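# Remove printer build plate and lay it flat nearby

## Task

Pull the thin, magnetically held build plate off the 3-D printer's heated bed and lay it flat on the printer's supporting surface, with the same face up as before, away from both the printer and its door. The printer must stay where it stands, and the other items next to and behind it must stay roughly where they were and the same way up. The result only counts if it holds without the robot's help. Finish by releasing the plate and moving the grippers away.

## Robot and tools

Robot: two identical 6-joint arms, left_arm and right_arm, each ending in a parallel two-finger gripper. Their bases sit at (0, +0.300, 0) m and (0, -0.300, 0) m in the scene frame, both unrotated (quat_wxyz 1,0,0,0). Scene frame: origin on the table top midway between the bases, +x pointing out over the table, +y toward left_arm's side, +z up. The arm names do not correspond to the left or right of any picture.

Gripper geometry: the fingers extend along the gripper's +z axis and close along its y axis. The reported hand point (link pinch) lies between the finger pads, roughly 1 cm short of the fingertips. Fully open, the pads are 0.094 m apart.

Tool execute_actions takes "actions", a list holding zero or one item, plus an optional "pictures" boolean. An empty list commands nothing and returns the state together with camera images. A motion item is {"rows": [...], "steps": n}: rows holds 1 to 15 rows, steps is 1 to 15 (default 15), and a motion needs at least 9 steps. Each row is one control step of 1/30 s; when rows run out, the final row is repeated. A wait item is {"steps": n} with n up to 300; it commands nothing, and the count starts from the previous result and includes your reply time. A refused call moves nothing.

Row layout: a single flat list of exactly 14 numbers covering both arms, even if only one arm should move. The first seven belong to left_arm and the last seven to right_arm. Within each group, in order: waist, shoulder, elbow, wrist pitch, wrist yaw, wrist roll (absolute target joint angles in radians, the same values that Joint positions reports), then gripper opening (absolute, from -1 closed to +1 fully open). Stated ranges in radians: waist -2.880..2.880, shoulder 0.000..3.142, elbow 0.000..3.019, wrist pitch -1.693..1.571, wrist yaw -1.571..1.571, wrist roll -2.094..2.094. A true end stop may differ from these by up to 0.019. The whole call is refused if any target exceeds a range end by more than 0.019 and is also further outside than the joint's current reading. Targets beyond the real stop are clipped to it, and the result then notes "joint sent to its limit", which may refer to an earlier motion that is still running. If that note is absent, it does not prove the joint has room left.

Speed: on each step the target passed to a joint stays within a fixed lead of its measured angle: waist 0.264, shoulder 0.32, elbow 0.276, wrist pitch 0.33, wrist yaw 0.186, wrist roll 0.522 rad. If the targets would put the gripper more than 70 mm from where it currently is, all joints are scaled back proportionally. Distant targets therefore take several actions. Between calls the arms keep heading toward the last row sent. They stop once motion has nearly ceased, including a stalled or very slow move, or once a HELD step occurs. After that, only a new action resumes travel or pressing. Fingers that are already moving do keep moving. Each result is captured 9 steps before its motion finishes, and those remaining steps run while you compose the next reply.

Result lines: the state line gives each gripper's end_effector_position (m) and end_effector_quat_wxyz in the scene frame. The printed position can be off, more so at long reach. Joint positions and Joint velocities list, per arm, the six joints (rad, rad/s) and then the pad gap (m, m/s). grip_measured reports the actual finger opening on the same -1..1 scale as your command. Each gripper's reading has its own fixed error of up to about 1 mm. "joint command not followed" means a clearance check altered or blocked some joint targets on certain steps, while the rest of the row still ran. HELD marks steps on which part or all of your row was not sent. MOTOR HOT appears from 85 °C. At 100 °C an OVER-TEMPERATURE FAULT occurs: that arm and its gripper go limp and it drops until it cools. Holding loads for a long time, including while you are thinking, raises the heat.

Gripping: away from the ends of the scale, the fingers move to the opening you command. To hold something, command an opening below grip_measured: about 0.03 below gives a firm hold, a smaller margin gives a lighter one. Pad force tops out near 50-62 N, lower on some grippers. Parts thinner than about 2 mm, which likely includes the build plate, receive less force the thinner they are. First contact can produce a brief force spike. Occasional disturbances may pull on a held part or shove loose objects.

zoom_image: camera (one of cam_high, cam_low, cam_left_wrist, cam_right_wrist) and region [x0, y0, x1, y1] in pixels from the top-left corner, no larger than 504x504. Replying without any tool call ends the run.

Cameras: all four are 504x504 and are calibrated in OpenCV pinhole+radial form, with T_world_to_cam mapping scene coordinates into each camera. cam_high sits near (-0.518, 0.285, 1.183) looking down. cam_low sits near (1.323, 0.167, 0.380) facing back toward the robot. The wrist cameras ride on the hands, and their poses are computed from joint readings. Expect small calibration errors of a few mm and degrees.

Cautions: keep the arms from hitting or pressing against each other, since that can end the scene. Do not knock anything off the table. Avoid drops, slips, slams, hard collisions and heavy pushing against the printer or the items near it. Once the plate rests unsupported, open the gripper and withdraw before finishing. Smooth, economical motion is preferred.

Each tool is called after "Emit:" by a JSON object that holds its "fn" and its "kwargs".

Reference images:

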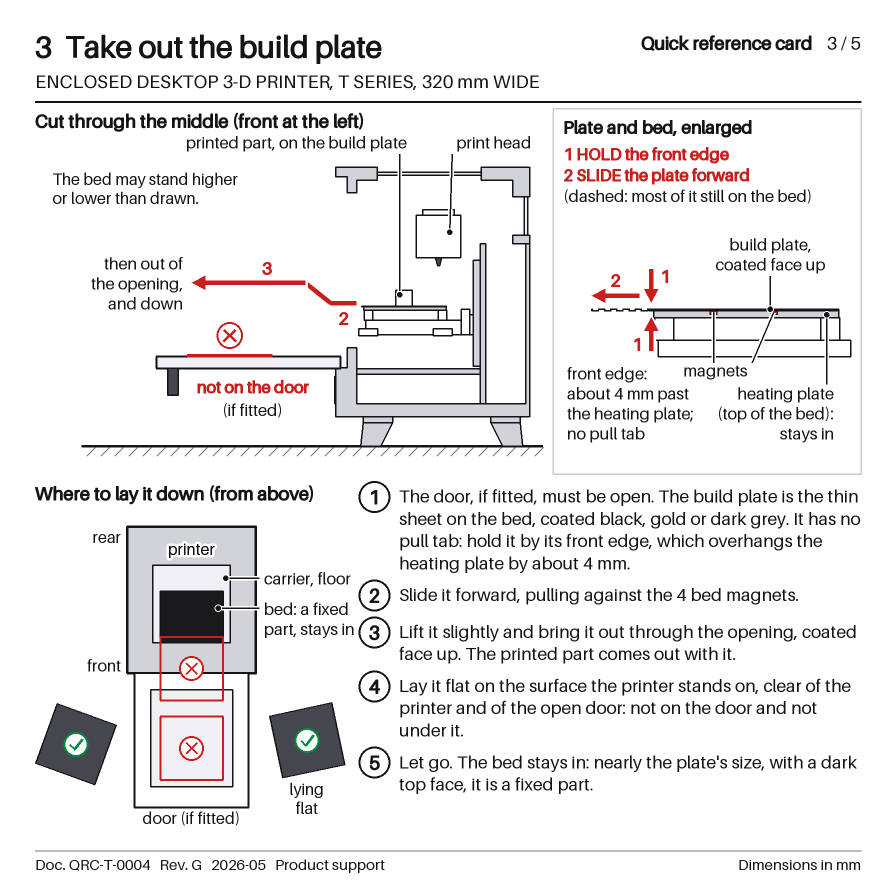

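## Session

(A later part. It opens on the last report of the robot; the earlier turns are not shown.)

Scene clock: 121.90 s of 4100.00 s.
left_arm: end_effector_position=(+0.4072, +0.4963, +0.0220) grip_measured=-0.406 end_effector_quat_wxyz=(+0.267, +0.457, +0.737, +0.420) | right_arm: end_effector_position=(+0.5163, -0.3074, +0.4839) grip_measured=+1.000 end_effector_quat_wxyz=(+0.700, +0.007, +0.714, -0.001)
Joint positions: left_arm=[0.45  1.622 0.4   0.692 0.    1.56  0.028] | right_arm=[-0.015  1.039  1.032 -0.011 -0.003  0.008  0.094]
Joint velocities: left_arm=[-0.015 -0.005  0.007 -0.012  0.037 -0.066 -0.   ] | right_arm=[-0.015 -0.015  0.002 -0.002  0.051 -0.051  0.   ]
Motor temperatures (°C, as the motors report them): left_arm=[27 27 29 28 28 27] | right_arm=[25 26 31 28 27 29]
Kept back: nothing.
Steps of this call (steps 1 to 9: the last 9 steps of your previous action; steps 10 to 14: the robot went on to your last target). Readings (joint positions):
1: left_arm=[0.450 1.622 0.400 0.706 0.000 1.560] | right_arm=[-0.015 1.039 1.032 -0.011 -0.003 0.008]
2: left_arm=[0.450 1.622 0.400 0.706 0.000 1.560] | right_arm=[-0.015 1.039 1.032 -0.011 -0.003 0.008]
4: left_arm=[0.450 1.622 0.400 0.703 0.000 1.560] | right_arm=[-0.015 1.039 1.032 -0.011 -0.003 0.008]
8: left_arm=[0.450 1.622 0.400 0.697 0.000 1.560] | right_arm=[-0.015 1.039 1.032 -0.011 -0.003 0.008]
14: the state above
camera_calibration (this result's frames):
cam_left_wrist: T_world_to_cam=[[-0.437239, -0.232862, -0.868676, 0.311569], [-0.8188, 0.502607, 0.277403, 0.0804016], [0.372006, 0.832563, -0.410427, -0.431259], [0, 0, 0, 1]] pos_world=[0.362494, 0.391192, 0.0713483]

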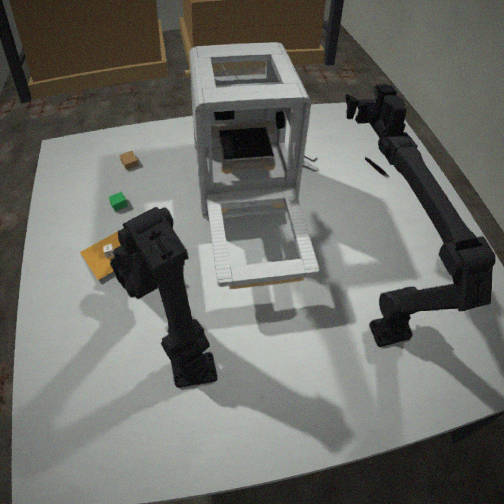

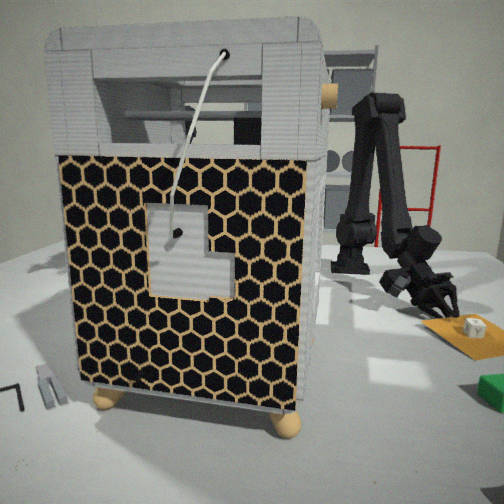

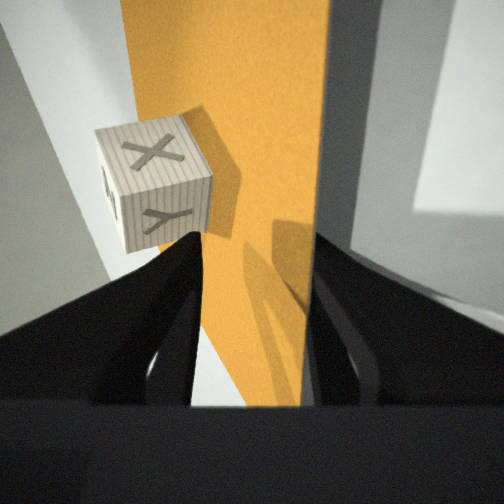

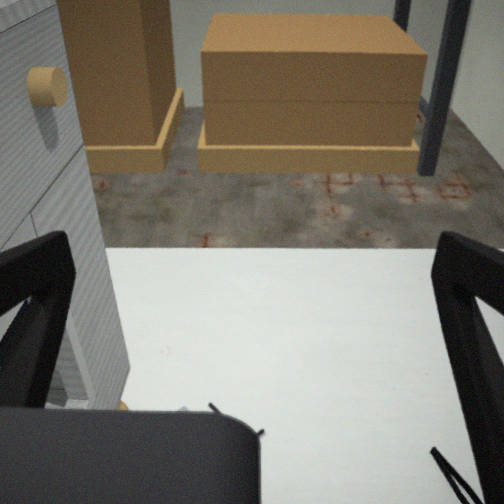

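Emit:
{"fn": "execute_actions", "kwargs": {"actions": [{"rows": [
[0.456,1.5996,0.4135,0.6820,0.002,1.571,-0.404,-0.015,1.039,1.032,-0.011,-0.003,0.008,1],
[0.456,1.5983,0.4135,0.6820,0.002,1.571,-0.404,-0.015,1.039,1.032,-0.011,-0.003,0.008,1],
[0.456,1.5963,0.4135,0.6811,0.002,1.571,-0.404,-0.015,1.039,1.032,-0.011,-0.003,0.008,1],
[0.456,1.5937,0.4135,0.6785,0.002,1.571,-0.404,-0.015,1.039,1.032,-0.011,-0.003,0.008,1],
[0.456,1.5904,0.4135,0.6745,0.002,1.571,-0.404,-0.015,1.039,1.032,-0.011,-0.003,0.008,1],
[0.456,1.5866,0.4135,0.6690,0.002,1.571,-0.404,-0.015,1.039,1.032,-0.011,-0.003,0.008,1],
[0.456,1.5824,0.4135,0.6623,0.002,1.571,-0.404,-0.015,1.039,1.032,-0.011,-0.003,0.008,1],
[0.456,1.5778,0.4135,0.6545,0.002,1.571,-0.404,-0.015,1.039,1.032,-0.011,-0.003,0.008,1],
[0.456,1.5729,0.4135,0.6459,0.002,1.571,-0.404,-0.015,1.039,1.032,-0.011,-0.003,0.008,1],
[0.456,1.5678,0.4135,0.6364,0.002,1.571,-0.404,-0.015,1.039,1.032,-0.011,-0.003,0.008,1],
[0.456,1.5625,0.4135,0.6264,0.002,1.571,-0.404,-0.015,1.039,1.032,-0.011,-0.003,0.008,1],
[0.456,1.5572,0.4135,0.6159,0.002,1.571,-0.404,-0.015,1.039,1.032,-0.011,-0.003,0.008,1],
[0.456,1.5518,0.4135,0.6051,0.002,1.571,-0.404,-0.015,1.039,1.032,-0.011,-0.003,0.008,1]
], "steps": 13}]}}

Emit:
{"fn": "execute_actions", "kwargs": {"actions": [{"rows": [
[0.456,1.5465,0.4135,0.5942,0.002,1.571,-0.404,-0.015,1.039,1.032,-0.011,-0.003,0.008,1],
[0.456,1.5414,0.4135,0.5832,0.002,1.571,-0.404,-0.015,1.039,1.032,-0.011,-0.003,0.008,1],
[0.456,1.5365,0.4135,0.5724,0.002,1.571,-0.404,-0.015,1.039,1.032,-0.011,-0.003,0.008,1],
[0.456,1.5319,0.4135,0.5619,0.002,1.571,-0.404,-0.015,1.039,1.032,-0.011,-0.003,0.008,1],
[0.456,1.5277,0.4135,0.5519,0.002,1.571,-0.404,-0.015,1.039,1.032,-0.011,-0.003,0.008,1],
[0.456,1.5239,0.4135,0.5424,0.002,1.571,-0.404,-0.015,1.039,1.032,-0.011,-0.003,0.008,1],
[0.456,1.5206,0.4135,0.5338,0.002,1.571,-0.404,-0.015,1.039,1.032,-0.011,-0.003,0.008,1],
[0.456,1.5180,0.4135,0.5260,0.002,1.571,-0.404,-0.015,1.039,1.032,-0.011,-0.003,0.008,1],
[0.456,1.5160,0.4135,0.5193,0.002,1.571,-0.404,-0.015,1.039,1.032,-0.011,-0.003,0.008,1],
[0.456,1.5147,0.4135,0.5138,0.002,1.571,-0.404,-0.015,1.039,1.032,-0.011,-0.003,0.008,1],
[0.456,1.5143,0.4135,0.5098,0.002,1.571,-0.404,-0.015,1.039,1.032,-0.011,-0.003,0.008,1],
[0.456,1.5143,0.4135,0.5072,0.002,1.571,-0.404,-0.015,1.039,1.032,-0.011,-0.003,0.008,1],
[0.456,1.5143,0.4135,0.5063,0.002,1.571,-0.404,-0.015,1.039,1.032,-0.011,-0.003,0.008,1]
], "steps": 13}]}}

Emit:
{"fn": "execute_actions", "kwargs": {"actions": [{"steps": 15}], "pictures": true}}

Scene clock: 124.53 s of 4100.00 s.
left_arm: end_effector_position=(+0.4072, +0.4962, +0.0220) grip_measured=-0.406 end_effector_quat_wxyz=(+0.267, +0.457, +0.737, +0.420) | right_arm: end_effector_position=(+0.5163, -0.3074, +0.4839) grip_measured=+1.000 end_effector_quat_wxyz=(+0.700, +0.007, +0.714, -0.001)
Joint positions: left_arm=[0.45  1.622 0.4   0.692 0.    1.56  0.028] | right_arm=[-0.015  1.039  1.032 -0.011 -0.003  0.008  0.094]
Joint velocities: left_arm=[-0.015 -0.015  0.012 -0.032  0.051 -0.007 -0.001] | right_arm=[-0.005 -0.015 -0.007 -0.002 -0.007  0.037  0.   ]
Motor temperatures (°C, as the motors report them): left_arm=[27 27 29 28 28 27] | right_arm=[25 26 31 28 27 29]
Steps of this call (steps 1 to 30: the robot went on to your last target; steps 31 to 75: nothing new was sent; steps 76 to 79: the first 4 steps of this action). Readings (joint positions):
76: left_arm=[0.450 1.622 0.400 0.692 0.000 1.560] | right_arm=[-0.015 1.039 1.032 -0.011 -0.003 0.008]
77: left_arm=[0.450 1.622 0.400 0.692 0.000 1.560] | right_arm=[-0.015 1.039 1.032 -0.011 -0.003 0.008]
79: the state above

Scene clock: 124.97 s of 4100.00 s.
left_arm: end_effector_position=(+0.4010, +0.4932, +0.0247) grip_measured=-0.406 end_effector_quat_wxyz=(+0.256, +0.463, +0.746, +0.404) | right_arm: end_effector_position=(+0.5163, -0.3074, +0.4839) grip_measured=+1.000 end_effector_quat_wxyz=(+0.700, +0.007, +0.714, -0.001)
Joint positions: left_arm=[0.45  1.567 0.4   0.593 0.    1.56  0.028] | right_arm=[-0.015  1.039  1.032 -0.011 -0.003  0.008  0.094]
Joint velocities: left_arm=[ 0.005 -0.161 -0.022 -0.31  -0.007  0.051 -0.001] | right_arm=[-0.015 -0.034  0.002 -0.022  0.037 -0.007  0.   ]
Motor temperatures (°C, as the motors report them): left_arm=[27 27 29 28 28 27] | right_arm=[25 26 31 28 27 29]
Steps of this call (steps 1 to 9: the last 9 steps of your previous action; steps 10 to 13: the first 4 steps of this action). Readings (joint positions):
10: left_arm=[0.450 1.584 0.400 0.625 0.000 1.560] | right_arm=[-0.015 1.039 1.032 -0.011 -0.003 0.008]
11: left_arm=[0.450 1.578 0.400 0.615 0.000 1.560] | right_arm=[-0.015 1.039 1.032 -0.011 -0.003 0.008]
13: the state above

Scene clock: 125.47 s of 4100.00 s.
left_arm: end_effector_position=(+0.3943, +0.4900, +0.0209) grip_measured=-0.406 end_effector_quat_wxyz=(+0.245, +0.469, +0.756, +0.386) | right_arm: end_effector_position=(+0.5163, -0.3074, +0.4839) grip_measured=+1.000 end_effector_quat_wxyz=(+0.700, +0.007, +0.714, -0.001)
Joint positions: left_arm=[0.45  1.54  0.4   0.518 0.    1.56  0.028] | right_arm=[-0.015  1.039  1.032 -0.011 -0.003  0.008  0.094]
Joint velocities: left_arm=[-0.024  0.005 -0.022 -0.022  0.007  0.051 -0.001] | right_arm=[-0.015  0.005 -0.017  0.002  0.007  0.037  0.   ]
Motor temperatures (°C, as the motors report them): left_arm=[27 27 29 28 28 27] | right_arm=[25 26 31 28 27 29]
Kept back: nothing.
Steps of this call (steps 1 to 9: the last 9 steps of your previous action; steps 10 to 15: the robot went on to your last target). Readings (joint positions):
1: left_arm=[0.450 1.562 0.400 0.583 0.000 1.560] | right_arm=[-0.015 1.039 1.032 -0.011 -0.003 0.008]
2: left_arm=[0.450 1.557 0.400 0.573 0.000 1.560] | right_arm=[-0.015 1.039 1.032 -0.011 -0.003 0.008]
4: left_arm=[0.450 1.549 0.400 0.554 0.000 1.560] | right_arm=[-0.015 1.039 1.032 -0.011 -0.003 0.008]
8: left_arm=[0.450 1.541 0.400 0.526 0.000 1.560] | right_arm=[-0.015 1.039 1.032 -0.011 -0.003 0.008]
15: the state above
camera_calibration (this result's frames):
cam_left_wrist: T_world_to_cam=[[-0.507162, -0.266653, -0.819563, 0.346578], [-0.793898, 0.514641, 0.323836, 0.0566009], [0.335429, 0.814887, -0.472701, -0.397351], [0, 0, 0, 1]] pos_world=[0.353989, 0.387082, 0.0778847]

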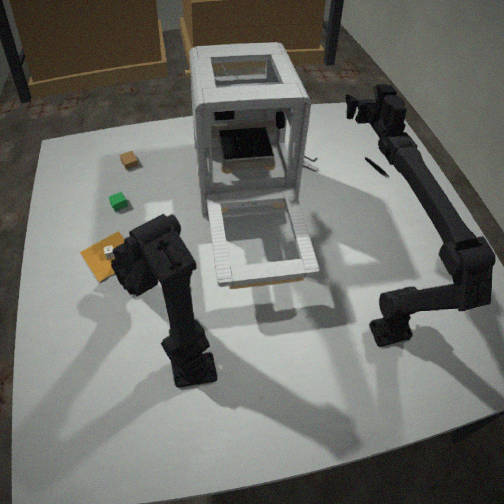

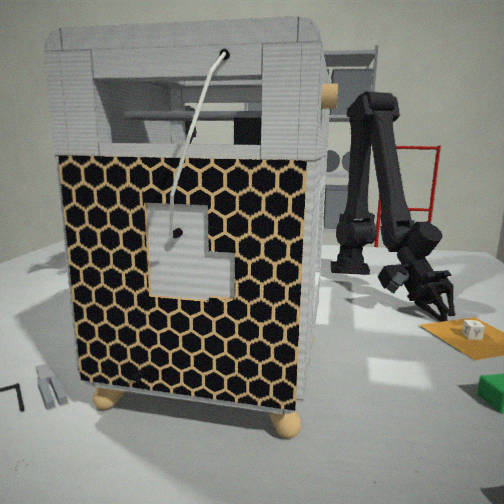

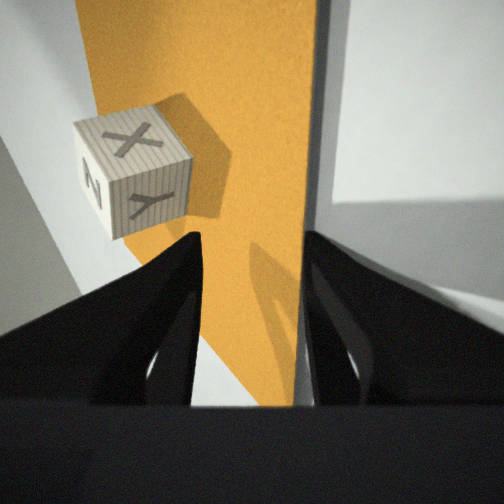

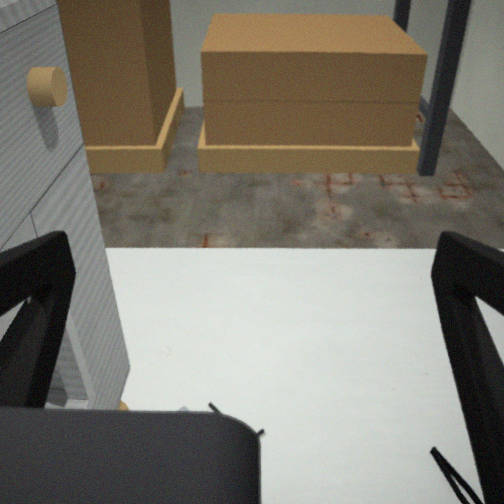

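Emit:
{"fn": "execute_actions", "kwargs": {"actions": [{"rows": [
[0.456,1.5117,0.4135,0.5049,0.002,1.571,-0.404,-0.015,1.039,1.032,-0.011,-0.003,0.008,1],
[0.456,1.5088,0.4135,0.5009,0.002,1.571,-0.404,-0.015,1.039,1.032,-0.011,-0.003,0.008,1],
[0.456,1.5050,0.4135,0.4947,0.002,1.571,-0.404,-0.015,1.039,1.032,-0.011,-0.003,0.008,1],
[0.456,1.5005,0.4135,0.4868,0.002,1.571,-0.404,-0.015,1.039,1.032,-0.011,-0.003,0.008,1],
[0.456,1.4955,0.4135,0.4774,0.002,1.571,-0.404,-0.015,1.039,1.032,-0.011,-0.003,0.008,1],
[0.456,1.4903,0.4135,0.4671,0.002,1.571,-0.404,-0.015,1.039,1.032,-0.011,-0.003,0.008,1],
[0.456,1.4850,0.4135,0.4562,0.002,1.571,-0.404,-0.015,1.039,1.032,-0.011,-0.003,0.008,1],
[0.456,1.4798,0.4135,0.4451,0.002,1.571,-0.404,-0.015,1.039,1.032,-0.011,-0.003,0.008,1],
[0.456,1.4748,0.4135,0.4342,0.002,1.571,-0.404,-0.015,1.039,1.032,-0.011,-0.003,0.008,1],
[0.456,1.4703,0.4135,0.4239,0.002,1.571,-0.404,-0.015,1.039,1.032,-0.011,-0.003,0.008,1],
[0.456,1.4665,0.4135,0.4145,0.002,1.571,-0.404,-0.015,1.039,1.032,-0.011,-0.003,0.008,1],
[0.456,1.4636,0.4135,0.4066,0.002,1.571,-0.404,-0.015,1.039,1.032,-0.011,-0.003,0.008,1],
[0.456,1.4617,0.4135,0.4004,0.002,1.571,-0.404,-0.015,1.039,1.032,-0.011,-0.003,0.008,1],
[0.456,1.4610,0.4135,0.3964,0.002,1.571,-0.404,-0.015,1.039,1.032,-0.011,-0.003,0.008,1],
[0.456,1.4610,0.4135,0.3950,0.002,1.571,-0.404,-0.015,1.039,1.032,-0.011,-0.003,0.008,1]
], "steps": 15}]}}

Emit:
{"fn": "execute_actions", "kwargs": {"actions": [{"steps": 14}], "pictures": true}}

Scene clock: 130.20 s of 4100.00 s.
left_arm: end_effector_position=(+0.3925, +0.4891, +0.0213) grip_measured=-0.406 end_effector_quat_wxyz=(+0.242, +0.470, +0.758, +0.382) | right_arm: end_effector_position=(+0.5163, -0.3074, +0.4839) grip_measured=+1.000 end_effector_quat_wxyz=(+0.700, +0.007, +0.714, -0.001)
Joint positions: left_arm=[0.45  1.528 0.4   0.495 0.    1.56  0.028] | right_arm=[-0.015  1.039  1.032 -0.011 -0.003  0.008  0.094]
Joint velocities: left_arm=[-0.024 -0.171  0.002 -0.222  0.051 -0.007  0.001] | right_arm=[-0.024 -0.005 -0.002  0.002 -0.022  0.051  0.   ]
Motor temperatures (°C, as the motors report them): left_arm=[27 27 29 28 28 27] | right_arm=[25 26 31 28 27 29]
Steps of this call (steps 1 to 15: the robot went on to your last target; steps 16 to 90: nothing new was sent; then 1.53 s passed at rest; steps 91 to 96: the first 6 steps of this action). Readings (joint positions):
91: left_arm=[0.450 1.540 0.400 0.518 0.000 1.560] | right_arm=[-0.015 1.039 1.032 -0.011 -0.003 0.008]
92: left_arm=[0.450 1.539 0.400 0.517 0.000 1.560] | right_arm=[-0.015 1.039 1.032 -0.011 -0.003 0.008]
94: left_arm=[0.450 1.535 0.400 0.510 0.000 1.560] | right_arm=[-0.015 1.039 1.032 -0.011 -0.003 0.008]
96: the state above

Scene clock: 130.67 s of 4100.00 s.
left_arm: end_effector_position=(+0.3859, +0.4860, +0.0251) grip_measured=-0.406 end_effector_quat_wxyz=(+0.234, +0.474, +0.765, +0.368) | right_arm: end_effector_position=(+0.5163, -0.3074, +0.4839) grip_measured=+1.000 end_effector_quat_wxyz=(+0.700, +0.007, +0.714, -0.001)
Joint positions: left_arm=[0.45  1.478 0.4   0.41  0.    1.56  0.028] | right_arm=[-0.015  1.039  1.032 -0.011 -0.003  0.008  0.094]
Joint velocities: left_arm=[ 0.005 -0.005 -0.007 -0.007 -0.037 -0.007  0.   ] | right_arm=[-0.005  0.005  0.002 -0.002 -0.022  0.051  0.   ]
Motor temperatures (°C, as the motors report them): left_arm=[27 27 29 28 28 27] | right_arm=[25 26 31 28 27 29]
Kept back: nothing.
Steps of this call (steps 1 to 9: the last 9 steps of your previous action; steps 10 to 14: the robot went on to your last target). Readings (joint positions):
1: left_arm=[0.450 1.522 0.400 0.487 0.000 1.560] | right_arm=[-0.015 1.039 1.032 -0.011 -0.003 0.008]
2: left_arm=[0.450 1.516 0.400 0.478 0.000 1.560] | right_arm=[-0.015 1.039 1.032 -0.011 -0.003 0.008]
4: left_arm=[0.450 1.501 0.400 0.459 0.000 1.560] | right_arm=[-0.015 1.039 1.032 -0.011 -0.003 0.008]
8: left_arm=[0.450 1.481 0.400 0.425 0.000 1.560] | right_arm=[-0.015 1.039 1.032 -0.011 -0.003 0.008]
14: the state above
camera_calibration (this result's frames):
cam_left_wrist: T_world_to_cam=[[-0.540661, -0.282842, -0.792266, 0.364801], [-0.779974, 0.52137, 0.346142, 0.0414656], [0.315161, 0.805092, -0.502494, -0.375921], [0, 0, 0, 1]] pos_world=[0.348051, 0.384213, 0.0857688]

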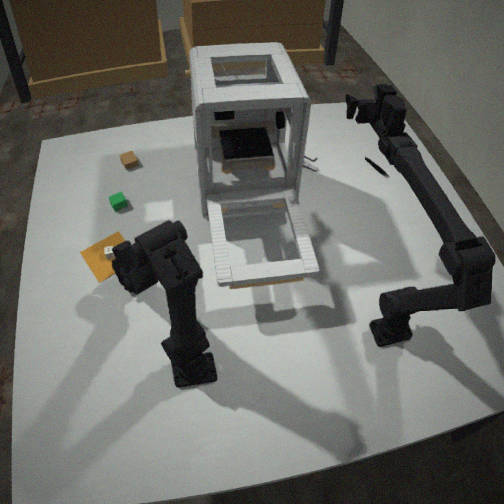

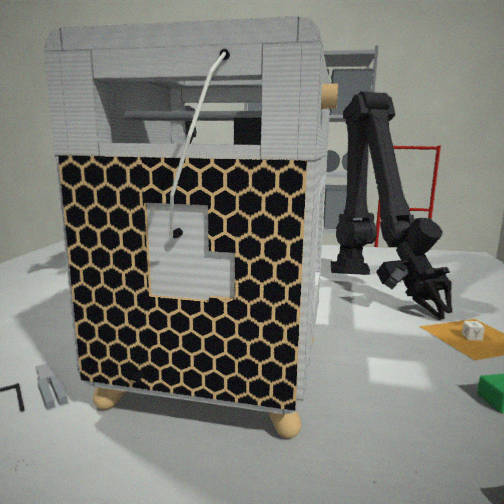

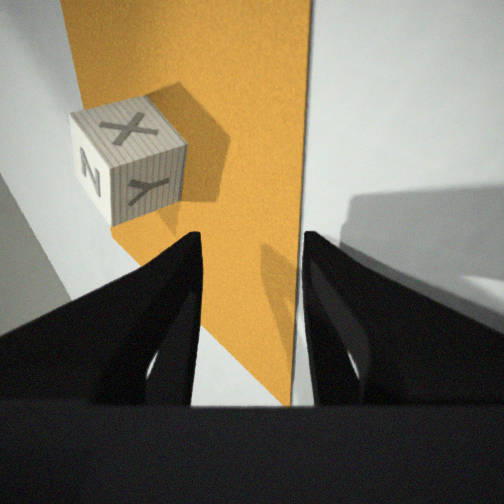

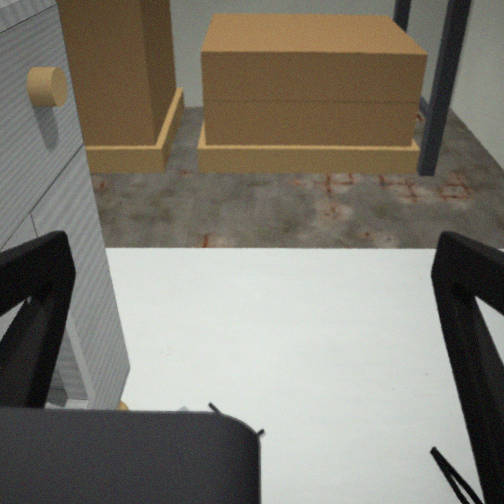

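Emit:
{"fn": "execute_actions", "kwargs": {"actions": [{"rows": [
[0.456,1.4588,0.4135,0.3936,0.002,1.571,-0.404,-0.015,1.039,1.032,-0.011,-0.003,0.008,1],
[0.456,1.4526,0.4135,0.3897,0.002,1.571,-0.404,-0.015,1.039,1.032,-0.011,-0.003,0.008,1],
[0.456,1.4425,0.4135,0.3834,0.002,1.571,-0.404,-0.015,1.039,1.032,-0.011,-0.003,0.008,1],
[0.456,1.4289,0.4135,0.3748,0.002,1.571,-0.404,-0.015,1.039,1.032,-0.011,-0.003,0.008,1],
[0.456,1.4120,0.4135,0.3643,0.002,1.571,-0.404,-0.015,1.039,1.032,-0.011,-0.003,0.008,1],
[0.456,1.3923,0.4135,0.3518,0.002,1.571,-0.404,-0.015,1.039,1.032,-0.011,-0.003,0.008,1],
[0.456,1.3698,0.4135,0.3378,0.002,1.571,-0.404,-0.015,1.039,1.032,-0.011,-0.003,0.008,1],
[0.456,1.3451,0.4135,0.3222,0.002,1.571,-0.404,-0.015,1.039,1.032,-0.011,-0.003,0.008,1],
[0.456,1.3182,0.4135,0.3054,0.002,1.571,-0.404,-0.015,1.039,1.032,-0.011,-0.003,0.008,1],
[0.456,1.2896,0.4135,0.2874,0.002,1.571,-0.404,-0.015,1.039,1.032,-0.011,-0.003,0.008,1],
[0.456,1.2596,0.4135,0.2685,0.002,1.571,-0.404,-0.015,1.039,1.032,-0.011,-0.003,0.008,1],
[0.456,1.2283,0.4135,0.2489,0.002,1.571,-0.404,-0.015,1.039,1.032,-0.011,-0.003,0.008,1],
[0.456,1.1962,0.4135,0.2288,0.002,1.571,-0.404,-0.015,1.039,1.032,-0.011,-0.003,0.008,1],
[0.456,1.1635,0.4135,0.2082,0.002,1.571,-0.404,-0.015,1.039,1.032,-0.011,-0.003,0.008,1],
[0.456,1.1305,0.4135,0.1875,0.002,1.571,-0.404,-0.015,1.039,1.032,-0.011,-0.003,0.008,1]
], "steps": 15}]}}

Emit:
{"fn": "execute_actions", "kwargs": {"actions": [{"rows": [
[0.456,1.0975,0.4135,0.1668,0.002,1.571,-0.404,-0.015,1.039,1.032,-0.011,-0.003,0.008,1],
[0.456,1.0648,0.4135,0.1462,0.002,1.571,-0.404,-0.015,1.039,1.032,-0.011,-0.003,0.008,1],
[0.456,1.0327,0.4135,0.1261,0.002,1.571,-0.404,-0.015,1.039,1.032,-0.011,-0.003,0.008,1],
[0.456,1.0014,0.4135,0.1065,0.002,1.571,-0.404,-0.015,1.039,1.032,-0.011,-0.003,0.008,1],
[0.456,0.9714,0.4135,0.0876,0.002,1.571,-0.404,-0.015,1.039,1.032,-0.011,-0.003,0.008,1],
[0.456,0.9428,0.4135,0.0696,0.002,1.571,-0.404,-0.015,1.039,1.032,-0.011,-0.003,0.008,1],
[0.456,0.9159,0.4135,0.0528,0.002,1.571,-0.404,-0.015,1.039,1.032,-0.011,-0.003,0.008,1],
[0.456,0.8912,0.4135,0.0372,0.002,1.571,-0.404,-0.015,1.039,1.032,-0.011,-0.003,0.008,1],
[0.456,0.8687,0.4135,0.0232,0.002,1.571,-0.404,-0.015,1.039,1.032,-0.011,-0.003,0.008,1],
[0.456,0.8490,0.4135,0.0107,0.002,1.571,-0.404,-0.015,1.039,1.032,-0.011,-0.003,0.008,1],
[0.456,0.8321,0.4135,0.0002,0.002,1.571,-0.404,-0.015,1.039,1.032,-0.011,-0.003,0.008,1],
[0.456,0.8185,0.4135,-0.0084,0.002,1.571,-0.404,-0.015,1.039,1.032,-0.011,-0.003,0.008,1],
[0.456,0.8084,0.4135,-0.0147,0.002,1.571,-0.404,-0.015,1.039,1.032,-0.011,-0.003,0.008,1],
[0.456,0.8022,0.4135,-0.0186,0.002,1.571,-0.404,-0.015,1.039,1.032,-0.011,-0.003,0.008,1],
[0.456,0.8000,0.4135,-0.0200,0.002,1.571,-0.404,-0.015,1.039,1.032,-0.011,-0.003,0.008,1]
], "steps": 15}]}}

Emit:
{"fn": "execute_actions", "kwargs": {"actions": [{"steps": 15}], "pictures": true}}

Scene clock: 132.30 s of 4100.00 s.
left_arm: end_effector_position=(+0.3844, +0.4852, +0.0294) grip_measured=-0.406 end_effector_quat_wxyz=(+0.233, +0.474, +0.765, +0.367) | right_arm: end_effector_position=(+0.5163, -0.3074, +0.4839) grip_measured=+1.000 end_effector_quat_wxyz=(+0.700, +0.007, +0.714, -0.001)
Joint positions: left_arm=[0.45  1.455 0.4   0.384 0.    1.56  0.028] | right_arm=[-0.015  1.039  1.032 -0.011 -0.003  0.008  0.094]
Joint velocities: left_arm=[ 0.005 -0.357  0.002 -0.305 -0.037 -0.037 -0.   ] | right_arm=[-0.024 -0.005 -0.007 -0.002  0.037  0.037  0.   ]
Motor temperatures (°C, as the motors report them): left_arm=[27 27 29 28 28 27] | right_arm=[25 26 31 28 27 29]
Steps of this call (steps 1 to 30: the robot went on to your last target; steps 31 to 43: nothing new was sent; steps 44 to 49: the first 6 steps of this action). Readings (joint positions):
44: left_arm=[0.450 1.478 0.400 0.410 0.000 1.560] | right_arm=[-0.015 1.039 1.032 -0.011 -0.003 0.008]
45: left_arm=[0.450 1.478 0.400 0.409 0.000 1.560] | right_arm=[-0.015 1.039 1.032 -0.011 -0.003 0.008]
47: left_arm=[0.450 1.472 0.400 0.401 0.000 1.560] | right_arm=[-0.015 1.039 1.032 -0.011 -0.003 0.008]
49: the state above

Scene clock: 132.80 s of 4100.00 s.
left_arm: end_effector_position=(+0.3679, +0.4772, +0.1558) grip_measured=-0.406 end_effector_quat_wxyz=(+0.278, +0.451, +0.727, +0.438) | right_arm: end_effector_position=(+0.5163, -0.3074, +0.4839) grip_measured=+1.000 end_effector_quat_wxyz=(+0.700, +0.007, +0.714, -0.001)
Joint positions: left_arm=[0.45  1.004 0.4   0.123 0.    1.56  0.028] | right_arm=[-0.015  1.039  1.032 -0.011 -0.003  0.008  0.094]
Joint velocities: left_arm=[-0.005 -0.913  0.007 -0.559  0.007 -0.022  0.   ] | right_arm=[-0.015 -0.005 -0.007 -0.012  0.051  0.022  0.   ]
Motor temperatures (°C, as the motors report them): left_arm=[27 27 29 28 28 27] | right_arm=[25 26 31 28 27 29]
Steps of this call (steps 1 to 9: the last 9 steps of your previous action; steps 10 to 15: the first 6 steps of this action). Readings (joint positions):
10: left_arm=[0.450 1.171 0.400 0.222 0.000 1.560] | right_arm=[-0.015 1.039 1.032 -0.011 -0.003 0.008]
11: left_arm=[0.450 1.136 0.400 0.202 0.000 1.560] | right_arm=[-0.015 1.039 1.032 -0.011 -0.003 0.008]
13: left_arm=[0.450 1.068 0.400 0.162 0.000 1.560] | right_arm=[-0.015 1.039 1.032 -0.011 -0.003 0.008]
15: the state above

Scene clock: 133.30 s of 4100.00 s.
left_arm: end_effector_position=(+0.3468, +0.4671, +0.2030) grip_measured=-0.406 end_effector_quat_wxyz=(+0.295, +0.440, +0.710, +0.464) | right_arm: end_effector_position=(+0.5163, -0.3074, +0.4839) grip_measured=+1.000 end_effector_quat_wxyz=(+0.700, +0.007, +0.714, -0.001)
Joint positions: left_arm=[ 0.45   0.803  0.4   -0.005  0.     1.56   0.028] | right_arm=[-0.015  1.039  1.032 -0.011 -0.003  0.008  0.094]
Joint velocities: left_arm=[-0.005 -0.005  0.002 -0.012 -0.022  0.022  0.001] | right_arm=[ 0.024  0.005 -0.002 -0.007 -0.051 -0.022  0.   ]
Motor temperatures (°C, as the motors report them): left_arm=[27 27 29 28 28 27] | right_arm=[25 26 31 28 27 29]
Kept back: nothing.
Steps of this call (steps 1 to 9: the last 9 steps of your previous action; steps 10 to 15: the robot went on to your last target). Readings (joint positions):
1: left_arm=[0.450 0.974 0.400 0.104 0.000 1.560] | right_arm=[-0.015 1.039 1.032 -0.011 -0.003 0.008]
2: left_arm=[0.450 0.945 0.400 0.087 0.000 1.560] | right_arm=[-0.015 1.039 1.032 -0.011 -0.003 0.008]
4: left_arm=[0.450 0.893 0.400 0.055 0.000 1.560] | right_arm=[-0.015 1.039 1.032 -0.011 -0.003 0.008]
8: left_arm=[0.450 0.821 0.400 0.012 0.000 1.560] | right_arm=[-0.015 1.039 1.032 -0.011 -0.003 0.008]
15: the state above
camera_calibration (this result's frames):
cam_left_wrist: T_world_to_cam=[[-0.338682, -0.185234, -0.922487, 0.390062], [-0.84574, 0.489588, 0.212197, 0.0240706], [0.412333, 0.852051, -0.322475, -0.351149], [0, 0, 0, 1]] pos_world=[0.297255, 0.359665, 0.241483]

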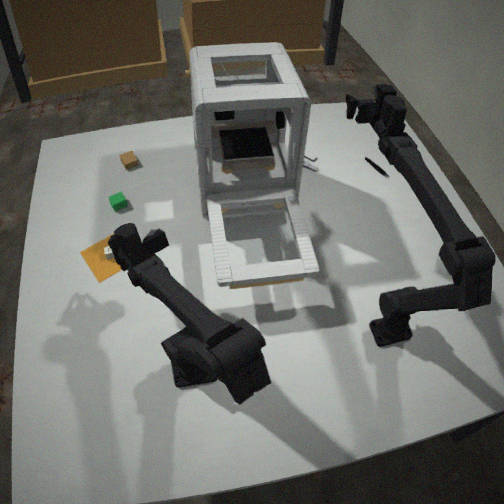

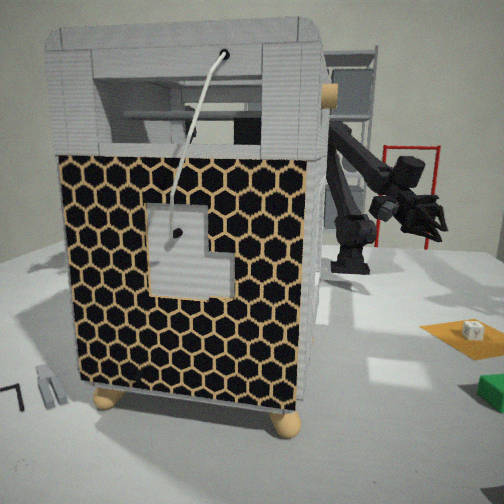

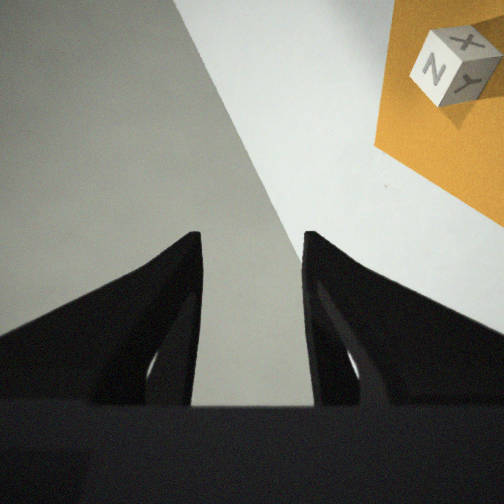

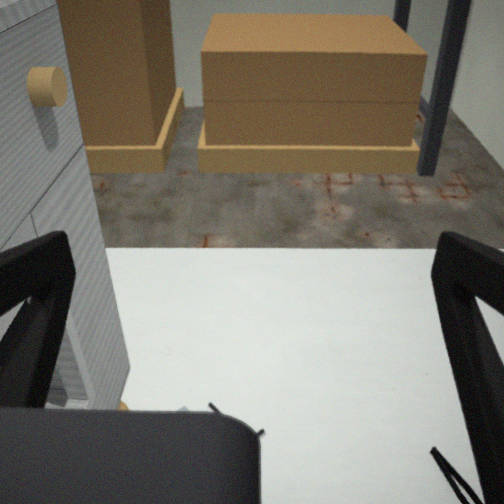

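Emit:
{"fn": "execute_actions", "kwargs": {"actions": []}}

Scene clock: 134.43 s of 4100.00 s.
left_arm: end_effector_position=(+0.3468, +0.4670, +0.2029) grip_measured=-0.406 end_effector_quat_wxyz=(+0.294, +0.440, +0.710, +0.464) | right_arm: end_effector_position=(+0.5163, -0.3074, +0.4839) grip_measured=+1.000 end_effector_quat_wxyz=(+0.700, +0.007, +0.714, -0.001)
Joint positions: left_arm=[ 0.45   0.803  0.4   -0.005  0.     1.56   0.028] | right_arm=[-0.015  1.039  1.032 -0.011 -0.003  0.008  0.094]
Joint velocities: left_arm=[-0.005  0.005  0.007 -0.012  0.007  0.125 -0.001] | right_arm=[ 0.005 -0.005  0.012 -0.002 -0.051 -0.007  0.   ]
Motor temperatures (°C, as the motors report them): left_arm=[27 27 30 28 28 27] | right_arm=[25 26 31 28 27 29]
Kept back: nothing.
Steps of this call (steps 1 to 15: the robot went on to your last target; steps 16 to 34: nothing new was sent). Readings (joint positions):
1: left_arm=[0.450 0.803 0.400 -0.005 0.000 1.560] | right_arm=[-0.015 1.039 1.032 -0.011 -0.003 0.008]
2: left_arm=[0.450 0.803 0.400 -0.005 0.000 1.560] | right_arm=[-0.015 1.039 1.032 -0.011 -0.003 0.008]
4: left_arm=[0.450 0.803 0.400 -0.005 0.000 1.560] | right_arm=[-0.015 1.039 1.032 -0.011 -0.003 0.008]
8: left_arm=[0.450 0.803 0.400 -0.005 0.000 1.560] | right_arm=[-0.015 1.039 1.032 -0.011 -0.003 0.008]
34: the state above
All arms were judged still, so your last target was given up. Only a new action makes them travel on or press farther. Fingers that are still opening or closing keep moving.
camera_calibration (this result's frames):
cam_left_wrist: T_world_to_cam=[[-0.338999, -0.185387, -0.92234, 0.39012], [-0.845667, 0.489624, 0.212406, 0.0239843], [0.412222, 0.851998, -0.322758, -0.351029], [0, 0, 0, 1]] pos_world=[0.297235, 0.359656, 0.241432]

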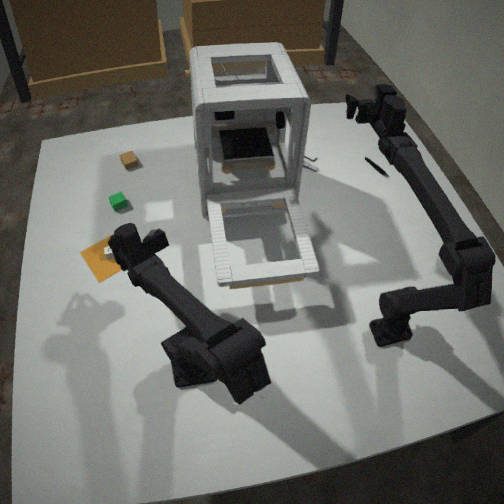

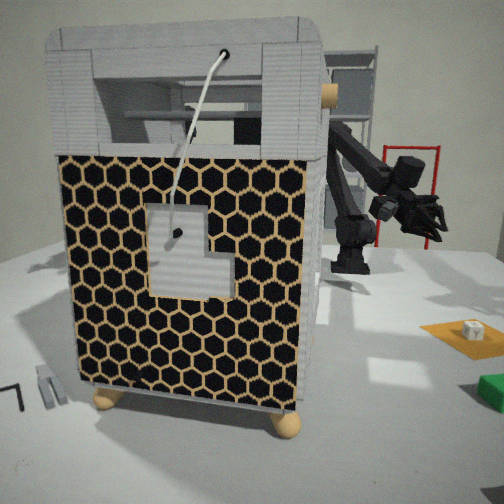

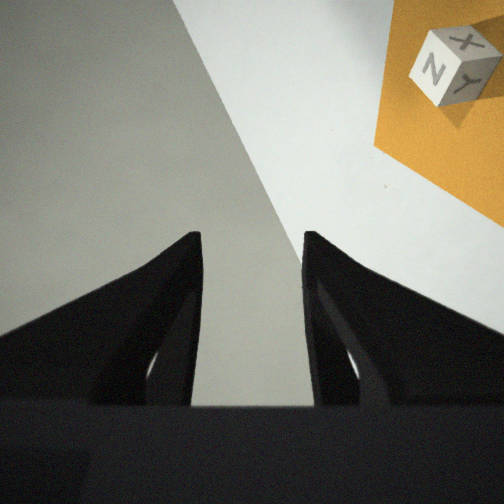

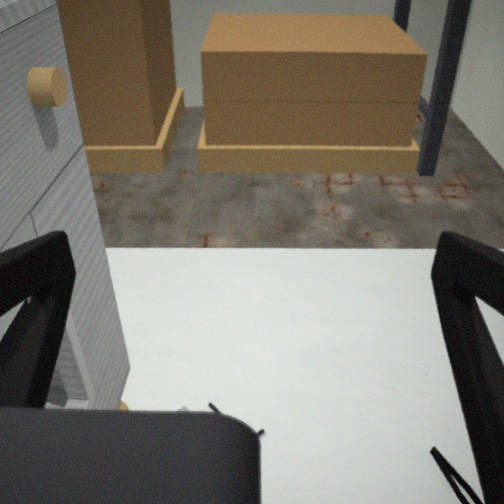

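Emit:
{"fn": "finished_scene", "kwargs": {"scene": 1}}

The scene is finished: the task was done.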